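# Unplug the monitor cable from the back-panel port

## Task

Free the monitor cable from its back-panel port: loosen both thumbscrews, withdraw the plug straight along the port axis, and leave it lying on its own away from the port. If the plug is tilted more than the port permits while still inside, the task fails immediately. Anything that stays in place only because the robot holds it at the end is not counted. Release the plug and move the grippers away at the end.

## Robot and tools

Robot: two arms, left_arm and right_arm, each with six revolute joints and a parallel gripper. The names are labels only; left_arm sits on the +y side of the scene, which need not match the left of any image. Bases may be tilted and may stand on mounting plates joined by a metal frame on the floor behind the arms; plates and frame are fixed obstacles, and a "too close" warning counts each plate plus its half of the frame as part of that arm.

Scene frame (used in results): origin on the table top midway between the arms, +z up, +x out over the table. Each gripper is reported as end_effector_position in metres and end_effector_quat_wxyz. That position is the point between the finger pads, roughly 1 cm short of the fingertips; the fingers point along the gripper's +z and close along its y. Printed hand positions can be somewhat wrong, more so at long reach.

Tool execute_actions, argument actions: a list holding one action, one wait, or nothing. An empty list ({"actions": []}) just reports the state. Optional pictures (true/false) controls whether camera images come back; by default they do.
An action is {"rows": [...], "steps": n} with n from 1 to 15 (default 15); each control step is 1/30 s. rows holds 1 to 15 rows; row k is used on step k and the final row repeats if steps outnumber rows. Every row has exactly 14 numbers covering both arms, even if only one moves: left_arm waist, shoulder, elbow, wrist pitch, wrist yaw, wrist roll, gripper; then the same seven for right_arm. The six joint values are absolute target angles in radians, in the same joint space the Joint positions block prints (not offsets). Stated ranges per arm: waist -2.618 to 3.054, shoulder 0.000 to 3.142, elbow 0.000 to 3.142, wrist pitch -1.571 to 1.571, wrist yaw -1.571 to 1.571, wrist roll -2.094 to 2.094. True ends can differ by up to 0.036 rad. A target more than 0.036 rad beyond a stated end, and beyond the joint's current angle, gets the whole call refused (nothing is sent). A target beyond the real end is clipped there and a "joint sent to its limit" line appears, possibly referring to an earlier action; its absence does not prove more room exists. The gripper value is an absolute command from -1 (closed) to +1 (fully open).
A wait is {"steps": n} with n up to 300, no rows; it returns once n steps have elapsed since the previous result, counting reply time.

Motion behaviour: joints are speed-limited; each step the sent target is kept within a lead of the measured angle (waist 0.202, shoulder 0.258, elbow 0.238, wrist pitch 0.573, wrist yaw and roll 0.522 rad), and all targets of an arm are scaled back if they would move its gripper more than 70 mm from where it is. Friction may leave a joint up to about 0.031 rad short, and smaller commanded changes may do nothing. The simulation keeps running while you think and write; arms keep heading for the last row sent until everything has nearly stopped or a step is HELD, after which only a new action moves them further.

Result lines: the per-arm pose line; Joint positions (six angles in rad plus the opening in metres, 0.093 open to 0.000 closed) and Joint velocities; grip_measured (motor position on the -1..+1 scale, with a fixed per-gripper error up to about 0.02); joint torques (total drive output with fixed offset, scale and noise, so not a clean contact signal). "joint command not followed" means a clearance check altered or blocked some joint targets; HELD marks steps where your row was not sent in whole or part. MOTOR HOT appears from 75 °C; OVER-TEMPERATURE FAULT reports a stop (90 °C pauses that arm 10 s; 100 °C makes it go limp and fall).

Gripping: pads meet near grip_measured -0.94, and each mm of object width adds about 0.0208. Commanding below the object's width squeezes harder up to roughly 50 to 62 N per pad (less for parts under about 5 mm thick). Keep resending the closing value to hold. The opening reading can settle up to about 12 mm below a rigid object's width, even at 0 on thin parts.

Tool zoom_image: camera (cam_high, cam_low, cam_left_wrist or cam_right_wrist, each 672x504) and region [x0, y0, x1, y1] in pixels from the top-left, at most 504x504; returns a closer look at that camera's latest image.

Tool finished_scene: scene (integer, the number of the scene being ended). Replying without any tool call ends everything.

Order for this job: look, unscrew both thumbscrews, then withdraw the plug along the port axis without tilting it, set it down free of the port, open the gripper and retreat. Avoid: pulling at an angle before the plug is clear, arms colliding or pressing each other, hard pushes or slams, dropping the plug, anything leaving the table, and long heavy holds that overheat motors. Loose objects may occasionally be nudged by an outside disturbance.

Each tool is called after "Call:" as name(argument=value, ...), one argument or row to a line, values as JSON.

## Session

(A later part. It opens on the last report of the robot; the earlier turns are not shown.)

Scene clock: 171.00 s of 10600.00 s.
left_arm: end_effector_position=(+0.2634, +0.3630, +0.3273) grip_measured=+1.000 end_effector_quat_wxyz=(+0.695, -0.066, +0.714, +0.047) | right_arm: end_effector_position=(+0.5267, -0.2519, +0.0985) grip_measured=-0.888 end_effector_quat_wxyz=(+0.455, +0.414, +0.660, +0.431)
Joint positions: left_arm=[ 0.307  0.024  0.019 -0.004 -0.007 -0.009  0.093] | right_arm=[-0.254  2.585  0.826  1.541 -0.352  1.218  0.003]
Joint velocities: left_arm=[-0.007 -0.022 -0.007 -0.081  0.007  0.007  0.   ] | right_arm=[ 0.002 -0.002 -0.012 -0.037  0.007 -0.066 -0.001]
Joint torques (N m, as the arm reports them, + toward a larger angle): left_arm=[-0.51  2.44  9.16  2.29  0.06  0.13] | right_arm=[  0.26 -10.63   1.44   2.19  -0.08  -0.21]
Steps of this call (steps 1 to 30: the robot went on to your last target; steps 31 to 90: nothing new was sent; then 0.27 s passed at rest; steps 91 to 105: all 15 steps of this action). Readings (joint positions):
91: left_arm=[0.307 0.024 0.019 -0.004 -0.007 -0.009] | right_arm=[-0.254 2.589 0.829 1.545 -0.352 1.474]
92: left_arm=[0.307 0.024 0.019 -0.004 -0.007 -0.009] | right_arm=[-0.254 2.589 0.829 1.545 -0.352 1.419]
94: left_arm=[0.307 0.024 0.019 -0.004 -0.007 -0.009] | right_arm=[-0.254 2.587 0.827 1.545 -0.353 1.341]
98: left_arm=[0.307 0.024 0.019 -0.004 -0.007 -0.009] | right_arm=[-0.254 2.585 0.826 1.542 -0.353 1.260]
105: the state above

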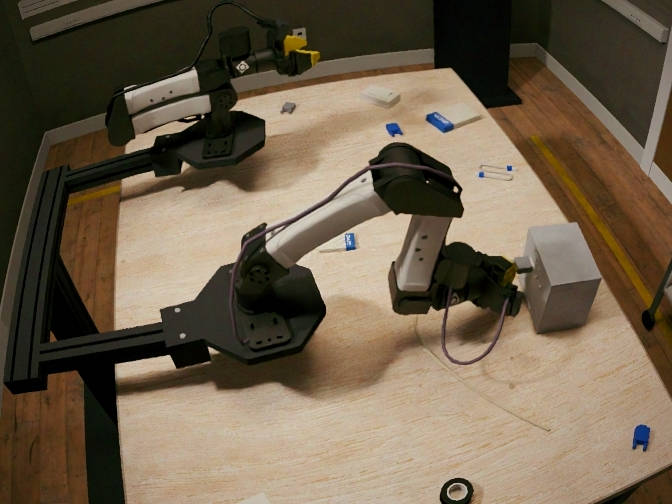

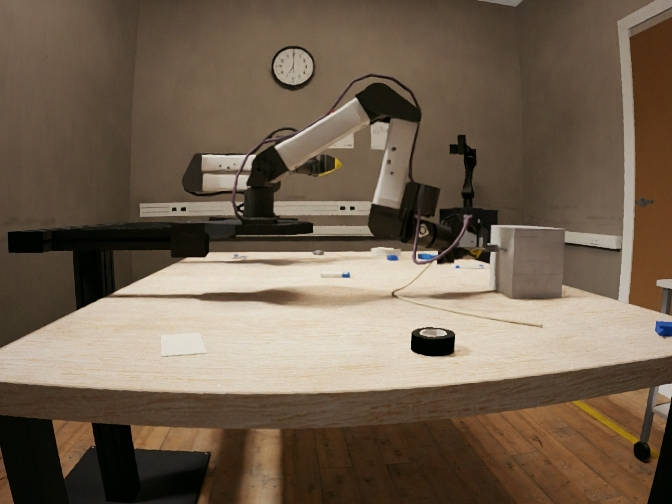

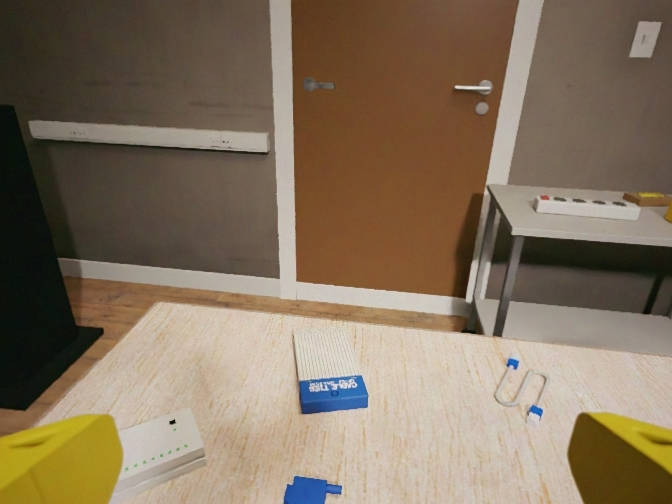

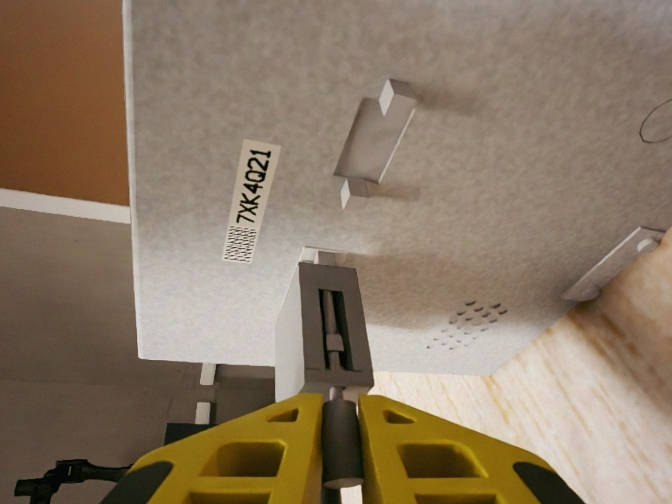

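Call:
execute_actions(
  actions=[
    {"rows":[[0.3,0.03,0.03,0,0,0,1,-0.25,2.58,0.82,1.55,-0.36,1.4,-0.5],[0.3,0.03,0.03,0,0,0,1,-0.25,2.58,0.82,1.55,-0.36,1.5,-0.5],[0.3,0.03,0.03,0,0,0,1,-0.31,2.55,0.76,1.55,-0.36,1.5,-0.5]],"steps":12},
  ],
  pictures=false,
)

Call:
execute_actions(
  actions=[
    {"rows":[[0.3,0.03,0.03,0,0,0,1,-0.31,2.25,0.6,1.55,-0.36,1.5,-0.5]]},
  ],
  pictures=false,
)

Call:
execute_actions(
  actions=[
    {"rows":[[0.3,0.03,0.03,0,0,0,1,0.27,2.25,0.6,1.55,0.87,-1.4,-0.5]]},
  ],
  pictures=false,
)

Call:
execute_actions(
  actions=[
    {"steps":30},
  ],
  pictures=false,
)

Call:
execute_actions(
  actions=[
    {"rows":[[0.3,0.03,0.03,0,0,0,1,0.27,2.5,0.85,1.55,0.87,-1.4,-0.5]],"steps":10},
  ],
  pictures=false,
)

Call:
execute_actions(
  actions=[
    {"rows":[[0.3,0.03,0.03,0,0,0,1,0.25,2.73,1.08,1.55,0.87,-1.4,-0.5]]},
  ],
)

Scene clock: 180.73 s of 10600.00 s.
left_arm: end_effector_position=(+0.2634, +0.3630, +0.3273) grip_measured=+1.000 end_effector_quat_wxyz=(+0.695, -0.066, +0.714, +0.047) | right_arm: end_effector_position=(+0.5121, -0.2764, +0.0949) grip_measured=-0.501 end_effector_quat_wxyz=(+0.398, +0.519, +0.594, +0.469)
Joint positions: left_arm=[ 0.307  0.024  0.019 -0.004 -0.007 -0.009  0.093] | right_arm=[-0.312  2.566  0.774  1.541 -0.357  1.474  0.021]
Joint velocities: left_arm=[-0.007 -0.007 -0.007  0.007 -0.037 -0.022  0.   ] | right_arm=[ 0.002  0.012 -0.007  0.022  0.081  0.139 -0.001]
Joint torques (N m, as the arm reports them, + toward a larger angle): left_arm=[-0.47  2.44  9.07  2.28  0.06  0.16] | right_arm=[  0.1  -10.42   1.74   2.17   0.02  -0.11]
Steps of this call (steps 1 to 15: the robot went on to your last target; steps 16 to 90: nothing new was sent; then 6.33 s passed at rest; steps 91 to 102: all 12 steps of this action). Readings (joint positions):
91: left_arm=[0.307 0.024 0.019 -0.004 -0.007 -0.009] | right_arm=[-0.254 2.584 0.826 1.540 -0.352 1.239]
92: left_arm=[0.307 0.024 0.019 -0.004 -0.007 -0.009] | right_arm=[-0.254 2.584 0.826 1.540 -0.352 1.287]
94: left_arm=[0.307 0.024 0.019 -0.004 -0.007 -0.009] | right_arm=[-0.269 2.573 0.802 1.540 -0.357 1.362]
98: left_arm=[0.307 0.024 0.019 -0.004 -0.007 -0.009] | right_arm=[-0.310 2.566 0.775 1.541 -0.357 1.441]
102: the state above

Scene clock: 181.23 s of 10600.00 s.
left_arm: end_effector_position=(+0.2634, +0.3630, +0.3273) grip_measured=+1.000 end_effector_quat_wxyz=(+0.695, -0.066, +0.714, +0.047) | right_arm: end_effector_position=(+0.5038, -0.2764, +0.2035) grip_measured=-0.501 end_effector_quat_wxyz=(+0.454, +0.476, +0.560, +0.504)
Joint positions: left_arm=[ 0.307  0.024  0.019 -0.004 -0.007 -0.009  0.093] | right_arm=[-0.312  2.238  0.611  1.555 -0.357  1.495  0.021]
Joint velocities: left_arm=[-0.007 -0.007  0.002  0.007  0.037 -0.022  0.   ] | right_arm=[-0.012  0.002 -0.012  0.007  0.022  0.007 -0.001]
Joint torques (N m, as the arm reports them, + toward a larger angle): left_arm=[-0.41  2.43  9.08  2.31  0.06  0.15] | right_arm=[-0.1  -7.45  3.22  2.1   0.03 -0.09]
Steps of this call (steps 1 to 15: all 15 steps of this action). Readings (joint positions):
1: left_arm=[0.307 0.024 0.019 -0.004 -0.007 -0.009] | right_arm=[-0.312 2.531 0.744 1.521 -0.355 1.479]
2: left_arm=[0.307 0.024 0.019 -0.004 -0.007 -0.009] | right_arm=[-0.312 2.466 0.683 1.502 -0.356 1.483]
4: left_arm=[0.307 0.024 0.019 -0.004 -0.007 -0.009] | right_arm=[-0.312 2.335 0.615 1.505 -0.357 1.489]
8: left_arm=[0.307 0.024 0.019 -0.004 -0.007 -0.009] | right_arm=[-0.312 2.233 0.611 1.566 -0.357 1.491]
15: the state above

Scene clock: 181.73 s of 10600.00 s.
left_arm: end_effector_position=(+0.2634, +0.3630, +0.3273) grip_measured=+1.000 end_effector_quat_wxyz=(+0.695, -0.066, +0.714, +0.047) | right_arm: end_effector_position=(+0.4794, -0.1892, +0.2069) grip_measured=-0.501 end_effector_quat_wxyz=(+0.662, +0.136, +0.722, -0.148)
Joint positions: left_arm=[ 0.307  0.024  0.019 -0.004 -0.007 -0.009  0.093] | right_arm=[0.278 2.239 0.611 1.55  0.769 0.01  0.021]
Joint velocities: left_arm=[-0.012  0.017 -0.002 -0.051  0.037 -0.007  0.   ] | right_arm=[-0.149  0.012 -0.002 -0.037  0.696 -2.835  0.001]
Joint torques (N m, as the arm reports them, + toward a larger angle): left_arm=[-0.47  2.53  9.12  2.3   0.07  0.14] | right_arm=[ 0.25 -7.36  3.15  1.97  0.17 -0.04]
Steps of this call (steps 1 to 15: all 15 steps of this action). Readings (joint positions):
1: left_arm=[0.307 0.024 0.019 -0.004 -0.007 -0.009] | right_arm=[-0.285 2.238 0.611 1.552 -0.265 1.411]
2: left_arm=[0.307 0.024 0.019 -0.004 -0.007 -0.009] | right_arm=[-0.235 2.239 0.611 1.551 -0.153 1.311]
4: left_arm=[0.307 0.024 0.019 -0.004 -0.007 -0.009] | right_arm=[-0.096 2.239 0.611 1.550 0.053 1.112]
8: left_arm=[0.307 0.024 0.019 -0.004 -0.007 -0.009] | right_arm=[0.202 2.239 0.611 1.550 0.447 0.712]
15: the state above

Scene clock: 182.73 s of 10600.00 s.
left_arm: end_effector_position=(+0.2634, +0.3630, +0.3273) grip_measured=+1.000 end_effector_quat_wxyz=(+0.695, -0.066, +0.714, +0.047) | right_arm: end_effector_position=(+0.4727, -0.2057, +0.2075) grip_measured=-0.501 end_effector_quat_wxyz=(+0.383, -0.331, +0.654, -0.562)
Joint positions: left_arm=[ 0.307  0.024  0.019 -0.004 -0.007 -0.009  0.093] | right_arm=[ 0.272  2.239  0.611  1.549  0.862 -1.391  0.021]
Joint velocities: left_arm=[ 0.002 -0.002  0.002 -0.022 -0.022  0.095  0.   ] | right_arm=[ 0.022 -0.002  0.002 -0.022 -0.095 -0.007  0.   ]
Joint torques (N m, as the arm reports them, + toward a larger angle): left_arm=[-0.51  2.51  9.11  2.3   0.06  0.11] | right_arm=[-0.22 -7.39  3.08  1.94  0.27 -0.01]
Steps of this call (steps 1 to 30: the robot went on to your last target). Readings (joint positions):
1: left_arm=[0.307 0.024 0.019 -0.004 -0.007 -0.009] | right_arm=[0.274 2.239 0.611 1.550 0.790 -0.090]
2: left_arm=[0.307 0.024 0.019 -0.004 -0.007 -0.009] | right_arm=[0.272 2.239 0.611 1.550 0.805 -0.190]
4: left_arm=[0.307 0.024 0.019 -0.004 -0.007 -0.009] | right_arm=[0.272 2.239 0.611 1.550 0.826 -0.390]
8: left_arm=[0.307 0.024 0.019 -0.004 -0.007 -0.009] | right_arm=[0.272 2.239 0.611 1.550 0.848 -0.792]
30: the state above

Scene clock: 183.07 s of 10600.00 s.
left_arm: end_effector_position=(+0.2634, +0.3630, +0.3273) grip_measured=+1.000 end_effector_quat_wxyz=(+0.695, -0.066, +0.714, +0.047) | right_arm: end_effector_position=(+0.5066, -0.1923, +0.1425) grip_measured=-0.501 end_effector_quat_wxyz=(+0.358, -0.352, +0.658, -0.561)
Joint positions: left_arm=[ 0.307  0.024  0.019 -0.004 -0.007 -0.009  0.093] | right_arm=[ 0.271  2.512  0.839  1.532  0.865 -1.397  0.021]
Joint velocities: left_arm=[-0.007 -0.002 -0.017  0.022 -0.022  0.022  0.   ] | right_arm=[-0.027 -0.007 -0.007  0.051 -0.007 -0.051  0.   ]
Joint torques (N m, as the arm reports them, + toward a larger angle): left_arm=[-0.4   2.54  9.06  2.3   0.06  0.13] | right_arm=[  0.02 -10.36   4.9    1.92   0.23  -0.02]
Steps of this call (steps 1 to 10: all 10 steps of this action). Readings (joint positions):
1: left_arm=[0.307 0.024 0.019 -0.004 -0.007 -0.009] | right_arm=[0.272 2.276 0.649 1.567 0.874 -1.392]
2: left_arm=[0.307 0.024 0.019 -0.004 -0.007 -0.009] | right_arm=[0.270 2.343 0.731 1.569 0.875 -1.392]
4: left_arm=[0.307 0.024 0.019 -0.004 -0.007 -0.009] | right_arm=[0.271 2.453 0.830 1.558 0.865 -1.393]
8: left_arm=[0.307 0.024 0.019 -0.004 -0.007 -0.009] | right_arm=[0.271 2.512 0.839 1.529 0.865 -1.396]
10: the state above

Scene clock: 183.57 s of 10600.00 s.
left_arm: end_effector_position=(+0.2634, +0.3630, +0.3273) grip_measured=+1.000 end_effector_quat_wxyz=(+0.695, -0.066, +0.714, +0.047) | right_arm: end_effector_position=(+0.5341, -0.1887, +0.0915) grip_measured=-0.501 end_effector_quat_wxyz=(+0.355, -0.345, +0.660, -0.565)
Joint positions: left_arm=[ 0.307  0.024  0.019 -0.004 -0.007 -0.009  0.093] | right_arm=[ 0.255  2.738  1.065  1.538  0.867 -1.397  0.021]
Joint velocities: left_arm=[-0.012 -0.017 -0.002 -0.022 -0.037 -0.066  0.   ] | right_arm=[-0.007  0.002 -0.002 -0.007 -0.081 -0.066 -0.001]
Joint torques (N m, as the arm reports them, + toward a larger angle): left_arm=[-0.34  2.63  9.11  2.3   0.08  0.11] | right_arm=[ -0.69 -10.88   5.37   2.08   0.21  -0.02]
Steps of this call (steps 1 to 15: all 15 steps of this action). Readings (joint positions):
1: left_arm=[0.307 0.024 0.019 -0.004 -0.007 -0.009] | right_arm=[0.270 2.544 0.879 1.551 0.875 -1.397]
2: left_arm=[0.307 0.024 0.019 -0.004 -0.007 -0.009] | right_arm=[0.265 2.602 0.962 1.561 0.874 -1.397]
4: left_arm=[0.307 0.024 0.019 -0.004 -0.007 -0.009] | right_arm=[0.259 2.687 1.056 1.553 0.867 -1.397]
8: left_arm=[0.307 0.024 0.019 -0.004 -0.007 -0.009] | right_arm=[0.255 2.737 1.065 1.535 0.867 -1.397]
15: the state above

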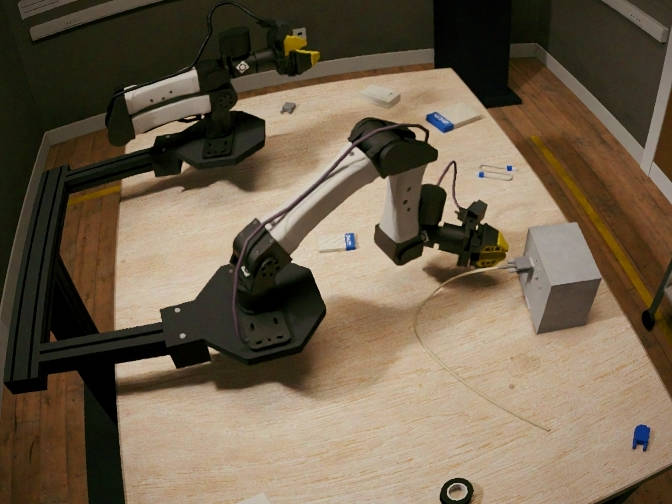

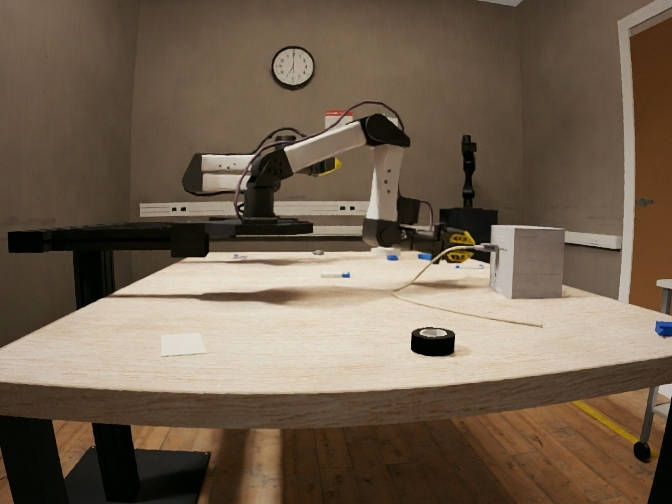

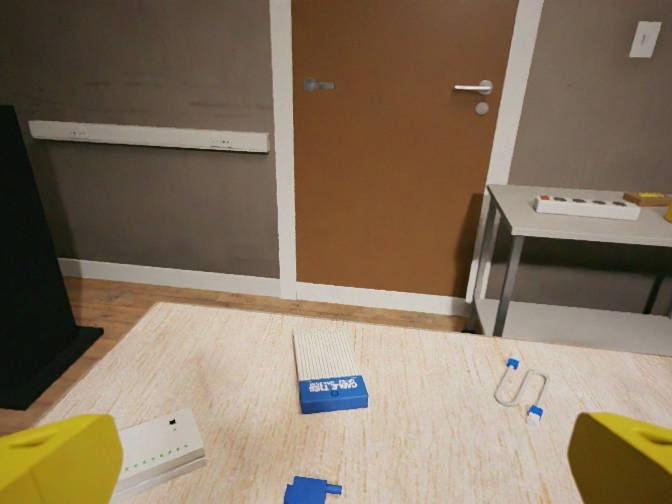

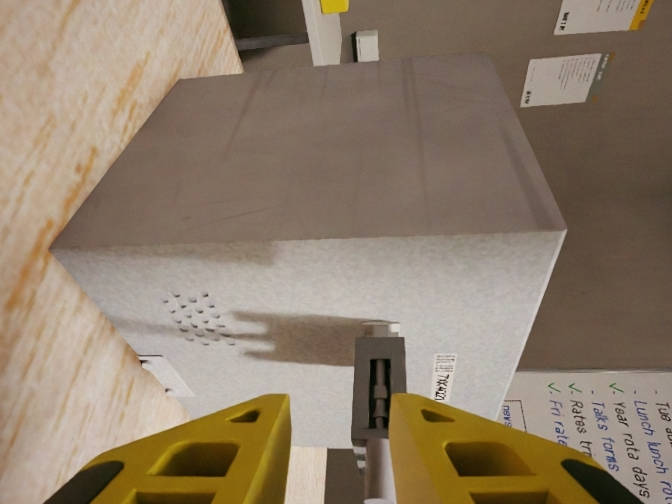

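Call:
execute_actions(
  actions=[
    {"rows":[[0.3,0.03,0.03,0,0,0,1,0.25,2.692,1.017,1.55,0.87,-1.45,-0.45]],"steps":10},
  ],
  pictures=false,
)

Call:
execute_actions(
  actions=[
    {"rows":[[0.3,0.03,0.03,0,0,0,1,0.185,2.692,1.017,1.55,0.87,-1.45,-0.45]]},
  ],
)

Call:
execute_actions(
  actions=[
    {"rows":[[0.3,0.03,0.03,0,0,0,1,0.185,2.692,1.017,1.55,0.87,-1.0,-0.45]]},
  ],
)

Scene clock: 187.17 s of 10600.00 s.
left_arm: end_effector_position=(+0.2634, +0.3630, +0.3273) grip_measured=+1.000 end_effector_quat_wxyz=(+0.695, -0.066, +0.714, +0.047) | right_arm: end_effector_position=(+0.5309, -0.1900, +0.0993) grip_measured=-0.452 end_effector_quat_wxyz=(+0.343, -0.359, +0.653, -0.572)
Joint positions: left_arm=[ 0.307  0.024  0.019 -0.004 -0.007 -0.009  0.093] | right_arm=[ 0.255  2.706  1.033  1.539  0.867 -1.44   0.024]
Joint velocities: left_arm=[-0.007  0.017 -0.012  0.022 -0.022  0.022  0.   ] | right_arm=[-0.002 -0.012 -0.002  0.037 -0.037 -0.095 -0.001]
Joint torques (N m, as the arm reports them, + toward a larger angle): left_arm=[-0.42  2.57  9.16  2.32  0.07  0.16] | right_arm=[ -0.52 -11.41   2.27   2.01   0.17  -0.08]
Steps of this call (steps 1 to 15: the robot went on to your last target; steps 16 to 90: nothing new was sent; then 0.27 s passed at rest; steps 91 to 100: all 10 steps of this action). Readings (joint positions):
91: left_arm=[0.307 0.024 0.019 -0.004 -0.007 -0.009] | right_arm=[0.255 2.734 1.059 1.537 0.866 -1.405]
92: left_arm=[0.307 0.024 0.019 -0.004 -0.007 -0.009] | right_arm=[0.255 2.726 1.047 1.537 0.866 -1.413]
94: left_arm=[0.307 0.024 0.019 -0.004 -0.007 -0.009] | right_arm=[0.255 2.713 1.034 1.537 0.867 -1.425]
98: left_arm=[0.307 0.024 0.019 -0.004 -0.007 -0.009] | right_arm=[0.255 2.706 1.033 1.539 0.867 -1.437]
100: the state above

Scene clock: 187.67 s of 10600.00 s.
left_arm: end_effector_position=(+0.2634, +0.3630, +0.3273) grip_measured=+1.000 end_effector_quat_wxyz=(+0.695, -0.066, +0.714, +0.047) | right_arm: end_effector_position=(+0.5324, -0.2272, +0.0986) grip_measured=-0.452 end_effector_quat_wxyz=(+0.319, -0.336, +0.665, -0.586)
Joint positions: left_arm=[ 0.307  0.024  0.019 -0.004 -0.007 -0.009  0.093] | right_arm=[ 0.18   2.706  1.033  1.539  0.867 -1.445  0.024]
Joint velocities: left_arm=[-0.012 -0.007 -0.017  0.051 -0.007 -0.066  0.   ] | right_arm=[-0.012 -0.022 -0.002 -0.051 -0.066 -0.037 -0.   ]
Joint torques (N m, as the arm reports them, + toward a larger angle): left_arm=[-0.39  2.53  9.08  2.32  0.07  0.15] | right_arm=[  0.51 -11.24   2.39   2.07   0.27  -0.08]
Steps of this call (steps 1 to 15: all 15 steps of this action). Readings (joint positions):
1: left_arm=[0.307 0.024 0.019 -0.004 -0.007 -0.009] | right_arm=[0.249 2.706 1.033 1.539 0.864 -1.442]
2: left_arm=[0.307 0.024 0.019 -0.004 -0.007 -0.009] | right_arm=[0.239 2.706 1.033 1.539 0.864 -1.442]
4: left_arm=[0.307 0.024 0.019 -0.004 -0.007 -0.009] | right_arm=[0.207 2.706 1.033 1.539 0.864 -1.444]
8: left_arm=[0.307 0.024 0.019 -0.004 -0.007 -0.009] | right_arm=[0.178 2.706 1.033 1.539 0.867 -1.445]
15: the state above

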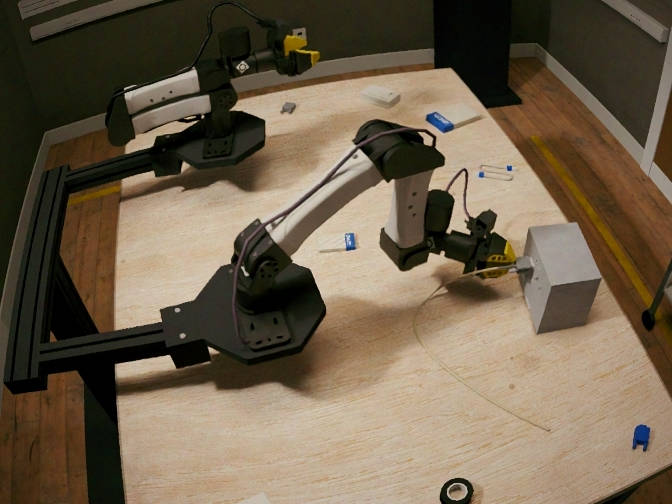

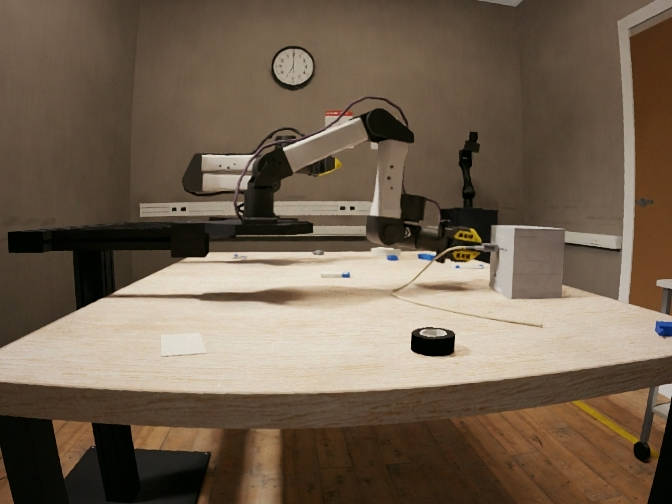

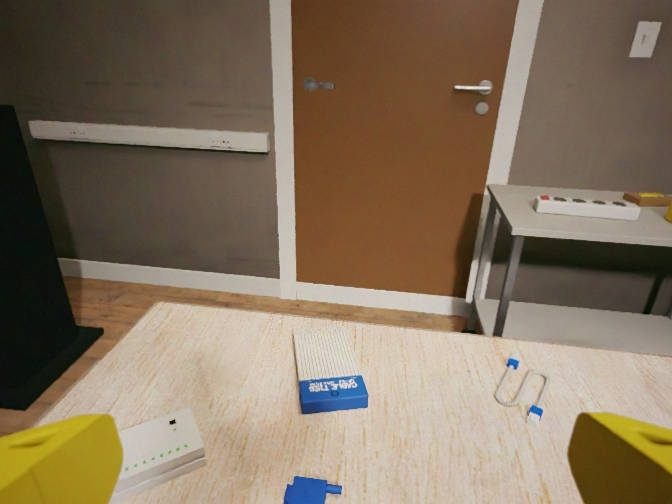

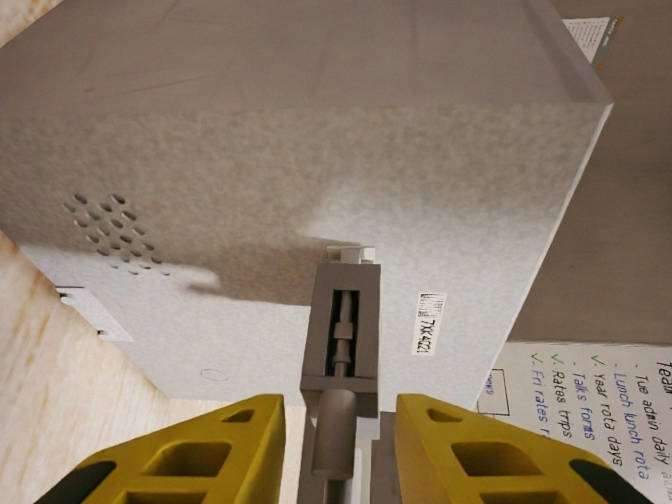

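Scene clock: 188.17 s of 10600.00 s.
left_arm: end_effector_position=(+0.2634, +0.3630, +0.3273) grip_measured=+1.000 end_effector_quat_wxyz=(+0.695, -0.066, +0.714, +0.047) | right_arm: end_effector_position=(+0.5324, -0.2272, +0.0986) grip_measured=-0.452 end_effector_quat_wxyz=(+0.434, -0.189, +0.721, -0.506)
Joint positions: left_arm=[ 0.307  0.024  0.019 -0.004 -0.007 -0.009  0.093] | right_arm=[ 0.18   2.706  1.033  1.539  0.867 -1.024  0.024]
Joint velocities: left_arm=[-0.007 -0.012  0.007 -0.037  0.007  0.051  0.   ] | right_arm=[ 0.012 -0.027 -0.002 -0.022  0.007  0.125 -0.001]
Joint torques (N m, as the arm reports them, + toward a larger angle): left_arm=[-0.41  2.46  9.14  2.29  0.06  0.13] | right_arm=[  0.58 -10.89   2.29   2.08   0.18   0.01]
Steps of this call (steps 1 to 15: all 15 steps of this action). Readings (joint positions):
1: left_arm=[0.307 0.024 0.019 -0.004 -0.007 -0.009] | right_arm=[0.180 2.706 1.033 1.538 0.867 -1.374]
2: left_arm=[0.307 0.024 0.019 -0.004 -0.007 -0.009] | right_arm=[0.180 2.706 1.033 1.538 0.867 -1.301]
4: left_arm=[0.307 0.024 0.019 -0.004 -0.007 -0.009] | right_arm=[0.180 2.706 1.033 1.539 0.867 -1.194]
8: left_arm=[0.307 0.024 0.019 -0.004 -0.007 -0.009] | right_arm=[0.180 2.706 1.033 1.539 0.867 -1.084]
15: the state above

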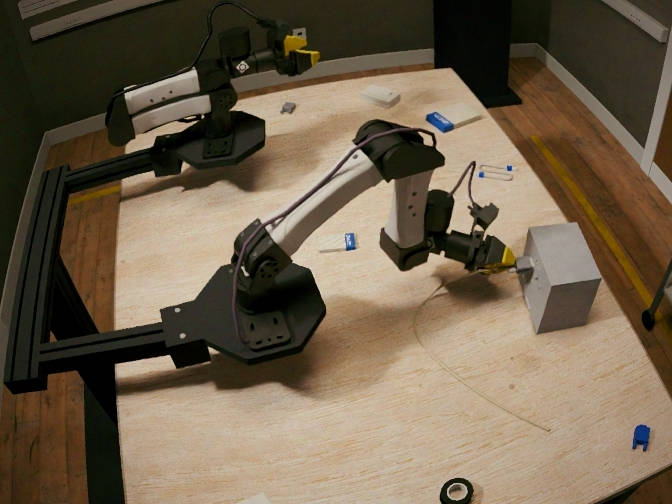

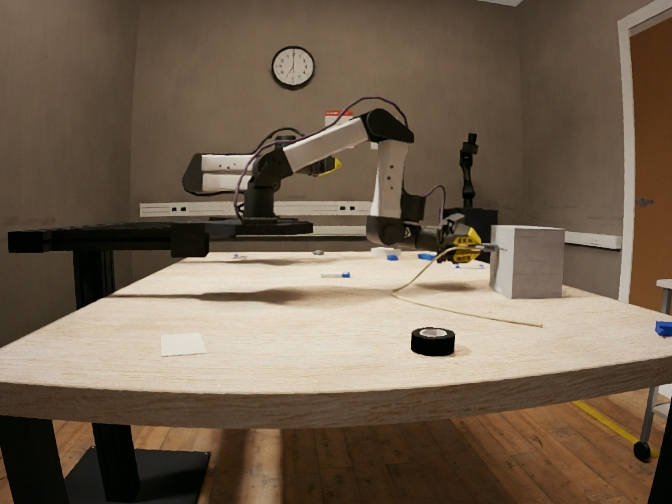

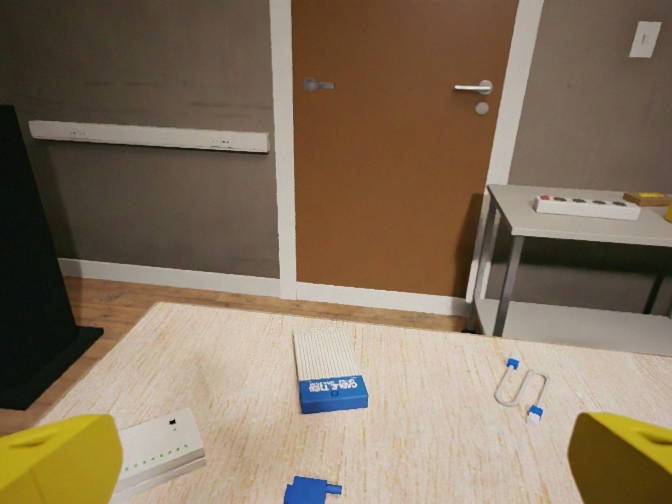

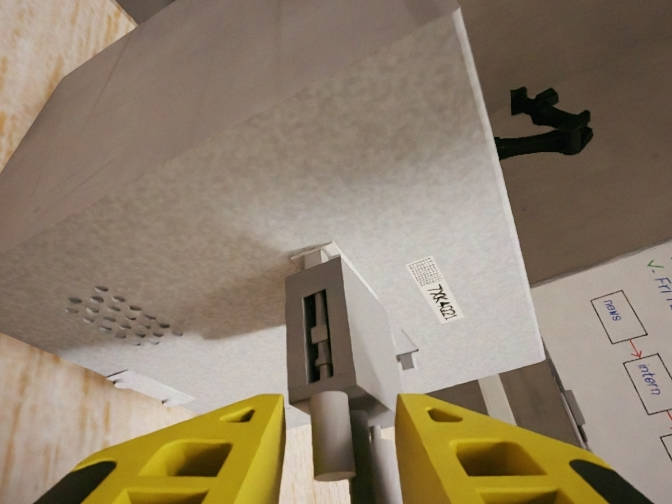

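Call:
execute_actions(
  actions=[
    {"rows":[[0.3,0.03,0.03,0,0,0,1,0.19,2.7,1.007,1.55,0.87,-0.95,-0.6]],"steps":10},
  ],
  pictures=false,
)

Call:
execute_actions(
  actions=[
    {"rows":[[0.3,0.03,0.03,0,0,0,1,0.19,2.7,1.02,1.55,0.87,-0.95,-0.9]],"steps":6},
  ],
)

Call:
execute_actions(
  actions=[
    {"rows":[[0.3,0.03,0.03,0,0,0,1,0.19,2.7,1.02,1.55,0.87,-1.7,-0.9]]},
  ],
)

Scene clock: 192.77 s of 10600.00 s.
left_arm: end_effector_position=(+0.2634, +0.3630, +0.3273) grip_measured=+1.000 end_effector_quat_wxyz=(+0.695, -0.066, +0.714, +0.047) | right_arm: end_effector_position=(+0.5313, -0.2263, +0.0982) grip_measured=-0.598 end_effector_quat_wxyz=(+0.448, -0.172, +0.725, -0.494)
Joint positions: left_arm=[ 0.307  0.024  0.019 -0.004 -0.007 -0.009  0.093] | right_arm=[ 0.182  2.706  1.028  1.543  0.865 -0.972  0.017]
Joint velocities: left_arm=[-0.017  0.002  0.002 -0.022 -0.095 -0.007  0.   ] | right_arm=[ 0.027 -0.007  0.002 -0.007  0.007 -0.022 -0.   ]
Joint torques (N m, as the arm reports them, + toward a larger angle): left_arm=[-0.48  2.53  9.13  2.28  0.08  0.13] | right_arm=[  0.93 -10.59   1.51   2.07   0.28   0.19]
Steps of this call (steps 1 to 30: the robot went on to your last target; steps 31 to 90: nothing new was sent; then 1.27 s passed at rest; steps 91 to 100: all 10 steps of this action). Readings (joint positions):
91: left_arm=[0.307 0.024 0.019 -0.004 -0.007 -0.009] | right_arm=[0.180 2.706 1.032 1.539 0.867 -1.000]
92: left_arm=[0.307 0.024 0.019 -0.004 -0.007 -0.009] | right_arm=[0.181 2.706 1.029 1.539 0.865 -0.993]
94: left_arm=[0.307 0.024 0.019 -0.004 -0.007 -0.009] | right_arm=[0.182 2.706 1.028 1.543 0.865 -0.983]
98: left_arm=[0.307 0.024 0.019 -0.004 -0.007 -0.009] | right_arm=[0.182 2.706 1.028 1.543 0.865 -0.974]
100: the state above

Scene clock: 192.97 s of 10600.00 s.
left_arm: end_effector_position=(+0.2634, +0.3630, +0.3273) grip_measured=+1.000 end_effector_quat_wxyz=(+0.695, -0.066, +0.714, +0.047) | right_arm: end_effector_position=(+0.5313, -0.2256, +0.0973) grip_measured=-0.868 end_effector_quat_wxyz=(+0.439, -0.185, +0.723, -0.499)
Joint positions: left_arm=[ 0.307  0.024  0.019 -0.004 -0.007 -0.009  0.093] | right_arm=[ 0.183  2.705  1.028  1.537  0.864 -1.     0.004]
Joint velocities: left_arm=[-0.007 -0.012  0.012 -0.022 -0.022 -0.037  0.   ] | right_arm=[-0.012 -0.017 -0.002  0.037 -0.037 -0.154  0.   ]
Joint torques (N m, as the arm reports them, + toward a larger angle): left_arm=[-0.34  2.49  9.1   2.3   0.07  0.15] | right_arm=[  0.65 -10.75   2.94   2.1    0.25   0.79]
Steps of this call (steps 1 to 6: all 6 steps of this action). Readings (joint positions):
1: left_arm=[0.307 0.024 0.019 -0.004 -0.007 -0.009] | right_arm=[0.182 2.706 1.028 1.545 0.865 -0.972]
2: left_arm=[0.307 0.024 0.019 -0.004 -0.007 -0.009] | right_arm=[0.183 2.706 1.028 1.539 0.864 -0.981]
4: left_arm=[0.307 0.024 0.019 -0.004 -0.007 -0.009] | right_arm=[0.183 2.705 1.028 1.537 0.864 -0.994]
6: the state above

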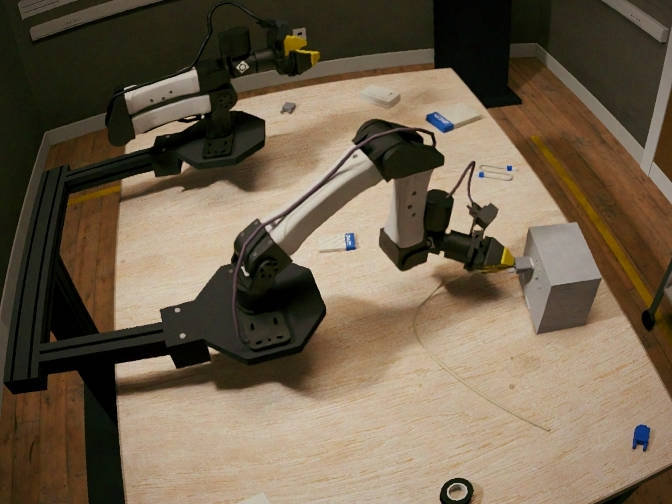

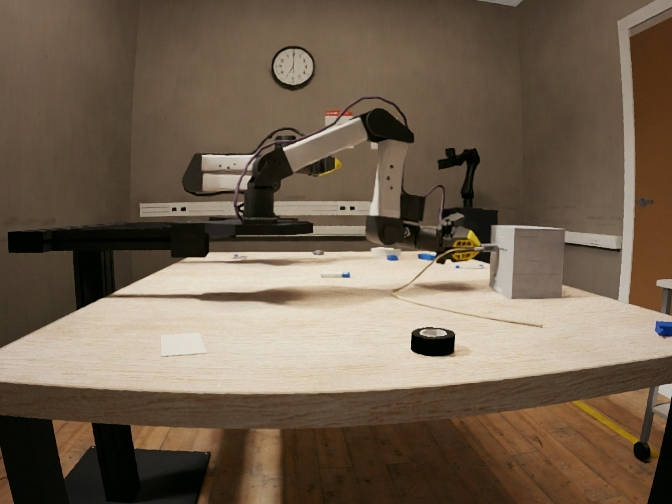

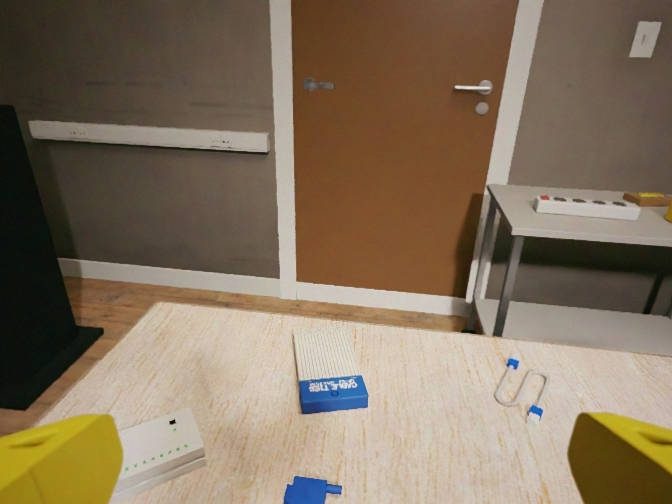

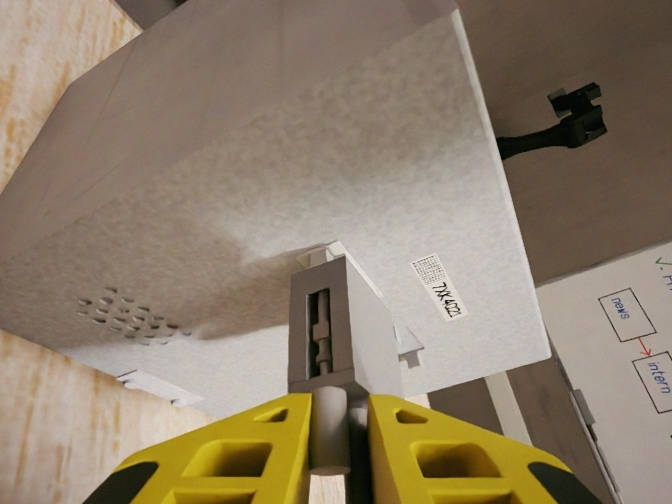

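Scene clock: 193.47 s of 10600.00 s.
left_arm: end_effector_position=(+0.2634, +0.3630, +0.3273) grip_measured=+1.000 end_effector_quat_wxyz=(+0.695, -0.066, +0.714, +0.047) | right_arm: end_effector_position=(+0.5317, -0.2255, +0.0994) grip_measured=-0.889 end_effector_quat_wxyz=(+0.275, -0.389, +0.634, -0.609)
Joint positions: left_arm=[ 0.307  0.024  0.019 -0.004 -0.007 -0.009  0.093] | right_arm=[ 0.183  2.705  1.028  1.548  0.863 -1.606  0.003]
Joint velocities: left_arm=[ 0.007 -0.022 -0.002 -0.066 -0.022 -0.11   0.   ] | right_arm=[ 0.002 -0.002 -0.012 -0.007 -0.022 -0.066 -0.   ]
Joint torques (N m, as the arm reports them, + toward a larger angle): left_arm=[-0.41  2.51  9.04  2.3   0.06  0.14] | right_arm=[  0.79 -10.79   2.99   2.02   0.28  -1.08]
Steps of this call (steps 1 to 15: all 15 steps of this action). Readings (joint positions):
1: left_arm=[0.307 0.024 0.019 -0.004 -0.007 -0.009] | right_arm=[0.183 2.705 1.028 1.538 0.864 -1.092]
2: left_arm=[0.307 0.024 0.019 -0.004 -0.007 -0.009] | right_arm=[0.183 2.705 1.028 1.538 0.863 -1.198]
4: left_arm=[0.307 0.024 0.019 -0.004 -0.007 -0.009] | right_arm=[0.183 2.705 1.028 1.542 0.861 -1.372]
8: left_arm=[0.307 0.024 0.019 -0.004 -0.007 -0.009] | right_arm=[0.183 2.705 1.028 1.545 0.861 -1.543]
15: the state above

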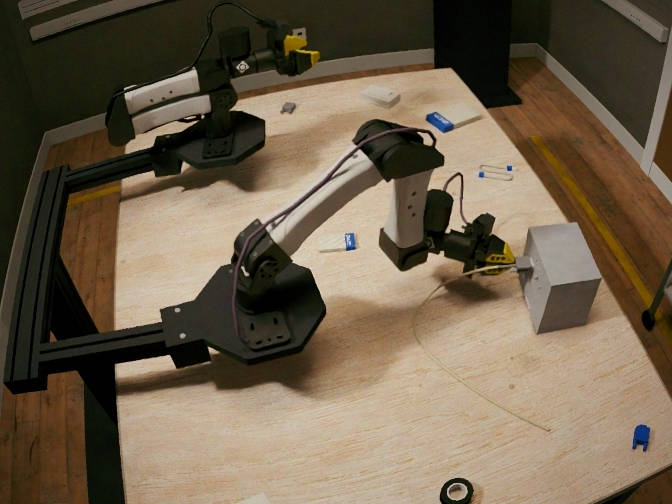

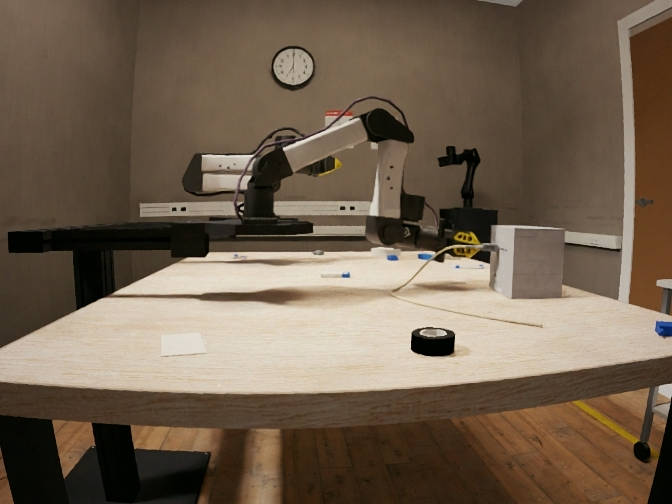

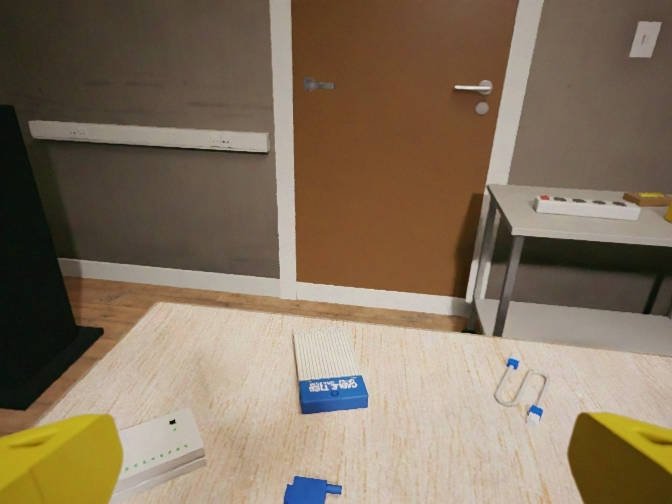

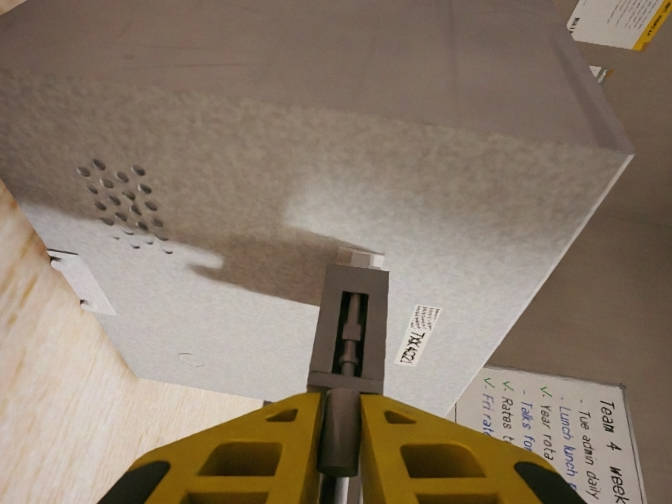

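Call:
execute_actions(
  actions=[
    {"rows":[[0.3,0.03,0.03,0,0,0,1,0.19,2.7,1.02,1.55,0.87,-1.5,-0.45],[0.3,0.03,0.03,0,0,0,1,0.19,2.7,1.02,1.55,0.87,-1.4,-0.45],[0.3,0.03,0.03,0,0,0,1,0.225,2.72,1.05,1.55,0.995,-1.4,-0.45],[0.3,0.03,0.03,0,0,0,1,0.225,2.72,1.05,1.55,0.995,-1.4,-0.45],[0.3,0.03,0.03,0,0,0,1,0.225,2.72,1.05,1.55,0.995,-1.4,-0.45],[0.3,0.03,0.03,0,0,0,1,0.225,2.743,1.092,1.55,0.995,-1.4,-0.45]]},
  ],
  pictures=false,
)

Call:
execute_actions(
  actions=[
    {"steps":10},
  ],
)

Call:
execute_actions(
  actions=[
    {"rows":[[0.3,0.03,0.03,0,0,0,1,0.225,2.743,1.092,1.55,0.995,-0.95,-0.6]]},
  ],
)

Scene clock: 199.07 s of 10600.00 s.
left_arm: end_effector_position=(+0.2634, +0.3630, +0.3273) grip_measured=+1.000 end_effector_quat_wxyz=(+0.695, -0.066, +0.714, +0.047) | right_arm: end_effector_position=(+0.5284, -0.2185, +0.0988) grip_measured=-0.452 end_effector_quat_wxyz=(+0.312, -0.300, +0.674, -0.598)
Joint positions: left_arm=[ 0.307  0.024  0.019 -0.004 -0.007 -0.009  0.093] | right_arm=[ 0.224  2.729  1.075  1.536  0.98  -1.417  0.024]
Joint velocities: left_arm=[ 0.012 -0.012 -0.017 -0.007 -0.007 -0.007  0.   ] | right_arm=[ 0.002 -0.007  0.002  0.007  0.051  0.007 -0.   ]
Joint torques (N m, as the arm reports them, + toward a larger angle): left_arm=[-0.42  2.53  9.12  2.29  0.06  0.14] | right_arm=[-0.18 -9.73  5.44  2.06  0.31  0.15]
Steps of this call (steps 1 to 15: the robot went on to your last target; steps 16 to 90: nothing new was sent; then 2.10 s passed at rest; steps 91 to 105: all 15 steps of this action). Readings (joint positions):
91: left_arm=[0.307 0.024 0.019 -0.004 -0.007 -0.009] | right_arm=[0.183 2.705 1.028 1.543 0.866 -1.587]
92: left_arm=[0.307 0.024 0.019 -0.004 -0.007 -0.009] | right_arm=[0.183 2.707 1.024 1.531 0.866 -1.555]
94: left_arm=[0.307 0.024 0.019 -0.004 -0.007 -0.009] | right_arm=[0.196 2.713 1.027 1.530 0.907 -1.502]
98: left_arm=[0.307 0.024 0.019 -0.004 -0.007 -0.009] | right_arm=[0.222 2.727 1.065 1.534 0.954 -1.447]
105: the state above

Scene clock: 199.40 s of 10600.00 s.
left_arm: end_effector_position=(+0.2634, +0.3630, +0.3273) grip_measured=+1.000 end_effector_quat_wxyz=(+0.695, -0.066, +0.714, +0.047) | right_arm: end_effector_position=(+0.5277, -0.2194, +0.0989) grip_measured=-0.452 end_effector_quat_wxyz=(+0.312, -0.295, +0.676, -0.598)
Joint positions: left_arm=[ 0.307  0.024  0.019 -0.004 -0.007 -0.009  0.093] | right_arm=[ 0.224  2.729  1.075  1.536  0.986 -1.41   0.024]
Joint velocities: left_arm=[ 0.007 -0.022  0.002  0.022  0.022  0.022  0.   ] | right_arm=[-0.002 -0.007 -0.017  0.037 -0.095  0.037  0.   ]
Joint torques (N m, as the arm reports them, + toward a larger angle): left_arm=[-0.32  2.45  9.05  2.29  0.06  0.12] | right_arm=[-0.11 -9.6   5.44  2.01  0.26  0.14]
Steps of this call (steps 1 to 10: the robot went on to your last target). Readings (joint positions):
1: left_arm=[0.307 0.024 0.019 -0.004 -0.007 -0.009] | right_arm=[0.224 2.729 1.075 1.536 0.981 -1.415]
2: left_arm=[0.307 0.024 0.019 -0.004 -0.007 -0.009] | right_arm=[0.224 2.729 1.075 1.536 0.982 -1.414]
4: left_arm=[0.307 0.024 0.019 -0.004 -0.007 -0.009] | right_arm=[0.224 2.729 1.075 1.536 0.984 -1.412]
8: left_arm=[0.307 0.024 0.019 -0.004 -0.007 -0.009] | right_arm=[0.224 2.729 1.075 1.536 0.986 -1.410]
10: the state above

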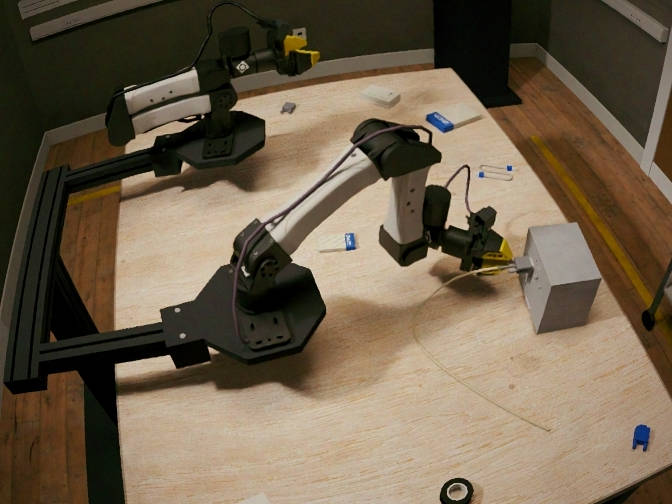

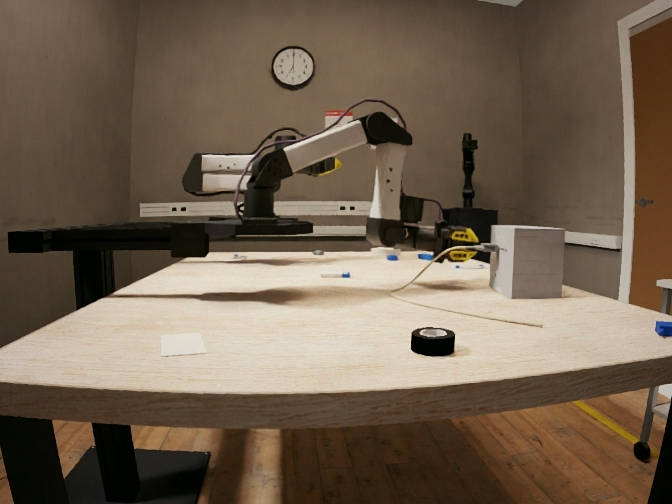

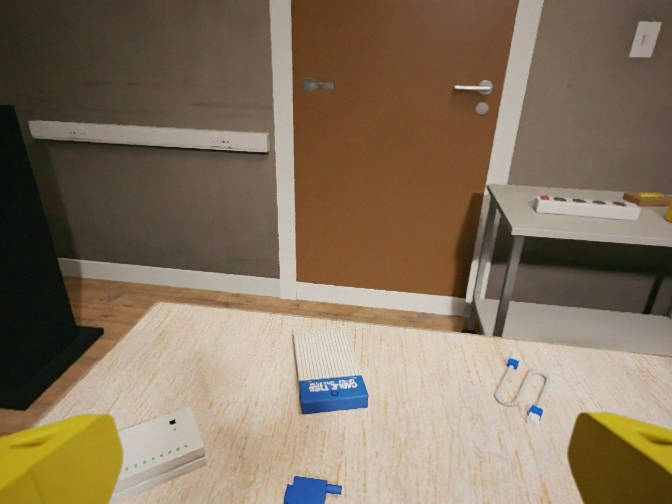

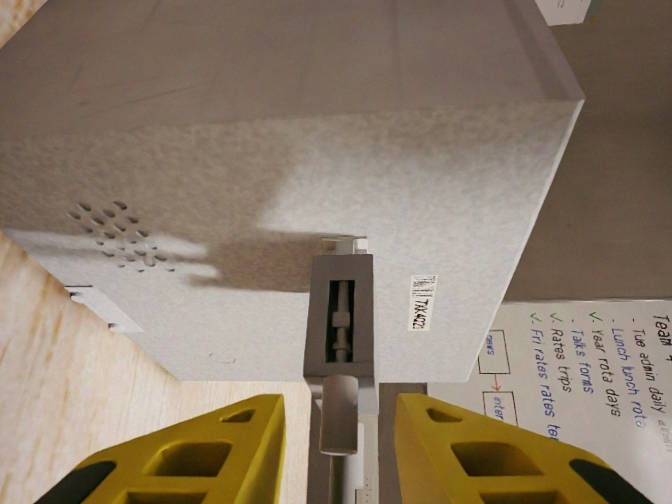

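Scene clock: 199.90 s of 10600.00 s.
left_arm: end_effector_position=(+0.2634, +0.3630, +0.3273) grip_measured=+1.000 end_effector_quat_wxyz=(+0.695, -0.066, +0.714, +0.047) | right_arm: end_effector_position=(+0.5275, -0.2195, +0.0985) grip_measured=-0.599 end_effector_quat_wxyz=(+0.434, -0.142, +0.724, -0.517)
Joint positions: left_arm=[ 0.307  0.024  0.019 -0.004 -0.007 -0.009  0.093] | right_arm=[ 0.224  2.73   1.075  1.537  0.987 -0.975  0.016]
Joint velocities: left_arm=[ 0.002 -0.022 -0.002 -0.007  0.007 -0.051  0.   ] | right_arm=[-0.007 -0.002 -0.007  0.007 -0.037  0.11  -0.   ]
Joint torques (N m, as the arm reports them, + toward a larger angle): left_arm=[-0.47  2.46  9.08  2.3   0.05  0.13] | right_arm=[-0.32 -9.64  5.39  2.    0.25  0.09]
Steps of this call (steps 1 to 15: all 15 steps of this action). Readings (joint positions):
1: left_arm=[0.307 0.024 0.019 -0.004 -0.007 -0.009] | right_arm=[0.224 2.729 1.075 1.535 0.986 -1.336]
2: left_arm=[0.307 0.024 0.019 -0.004 -0.007 -0.009] | right_arm=[0.224 2.730 1.075 1.536 0.986 -1.260]
4: left_arm=[0.307 0.024 0.019 -0.004 -0.007 -0.009] | right_arm=[0.224 2.730 1.075 1.536 0.987 -1.151]
8: left_arm=[0.307 0.024 0.019 -0.004 -0.007 -0.009] | right_arm=[0.224 2.730 1.075 1.537 0.987 -1.037]
15: the state above

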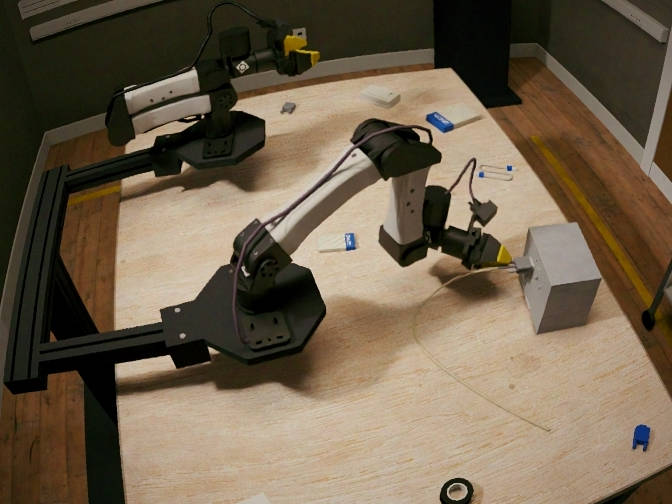

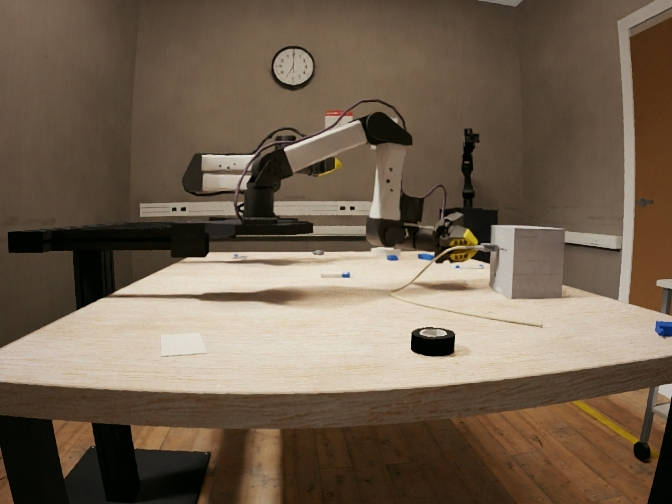

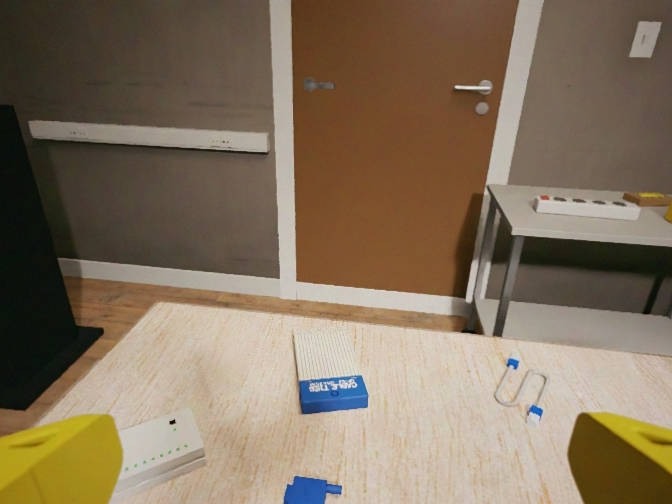

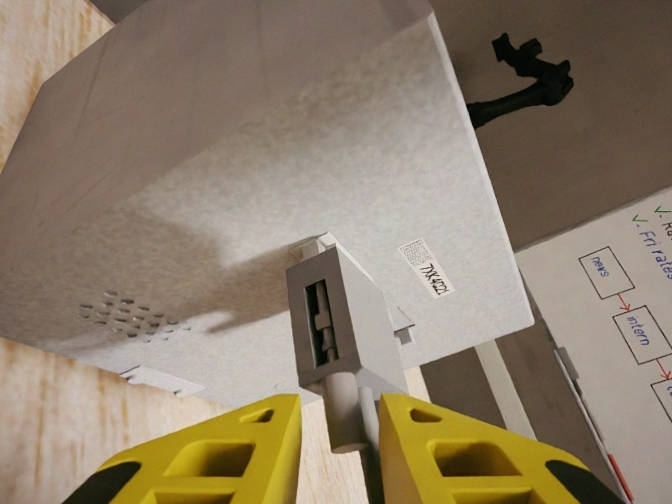

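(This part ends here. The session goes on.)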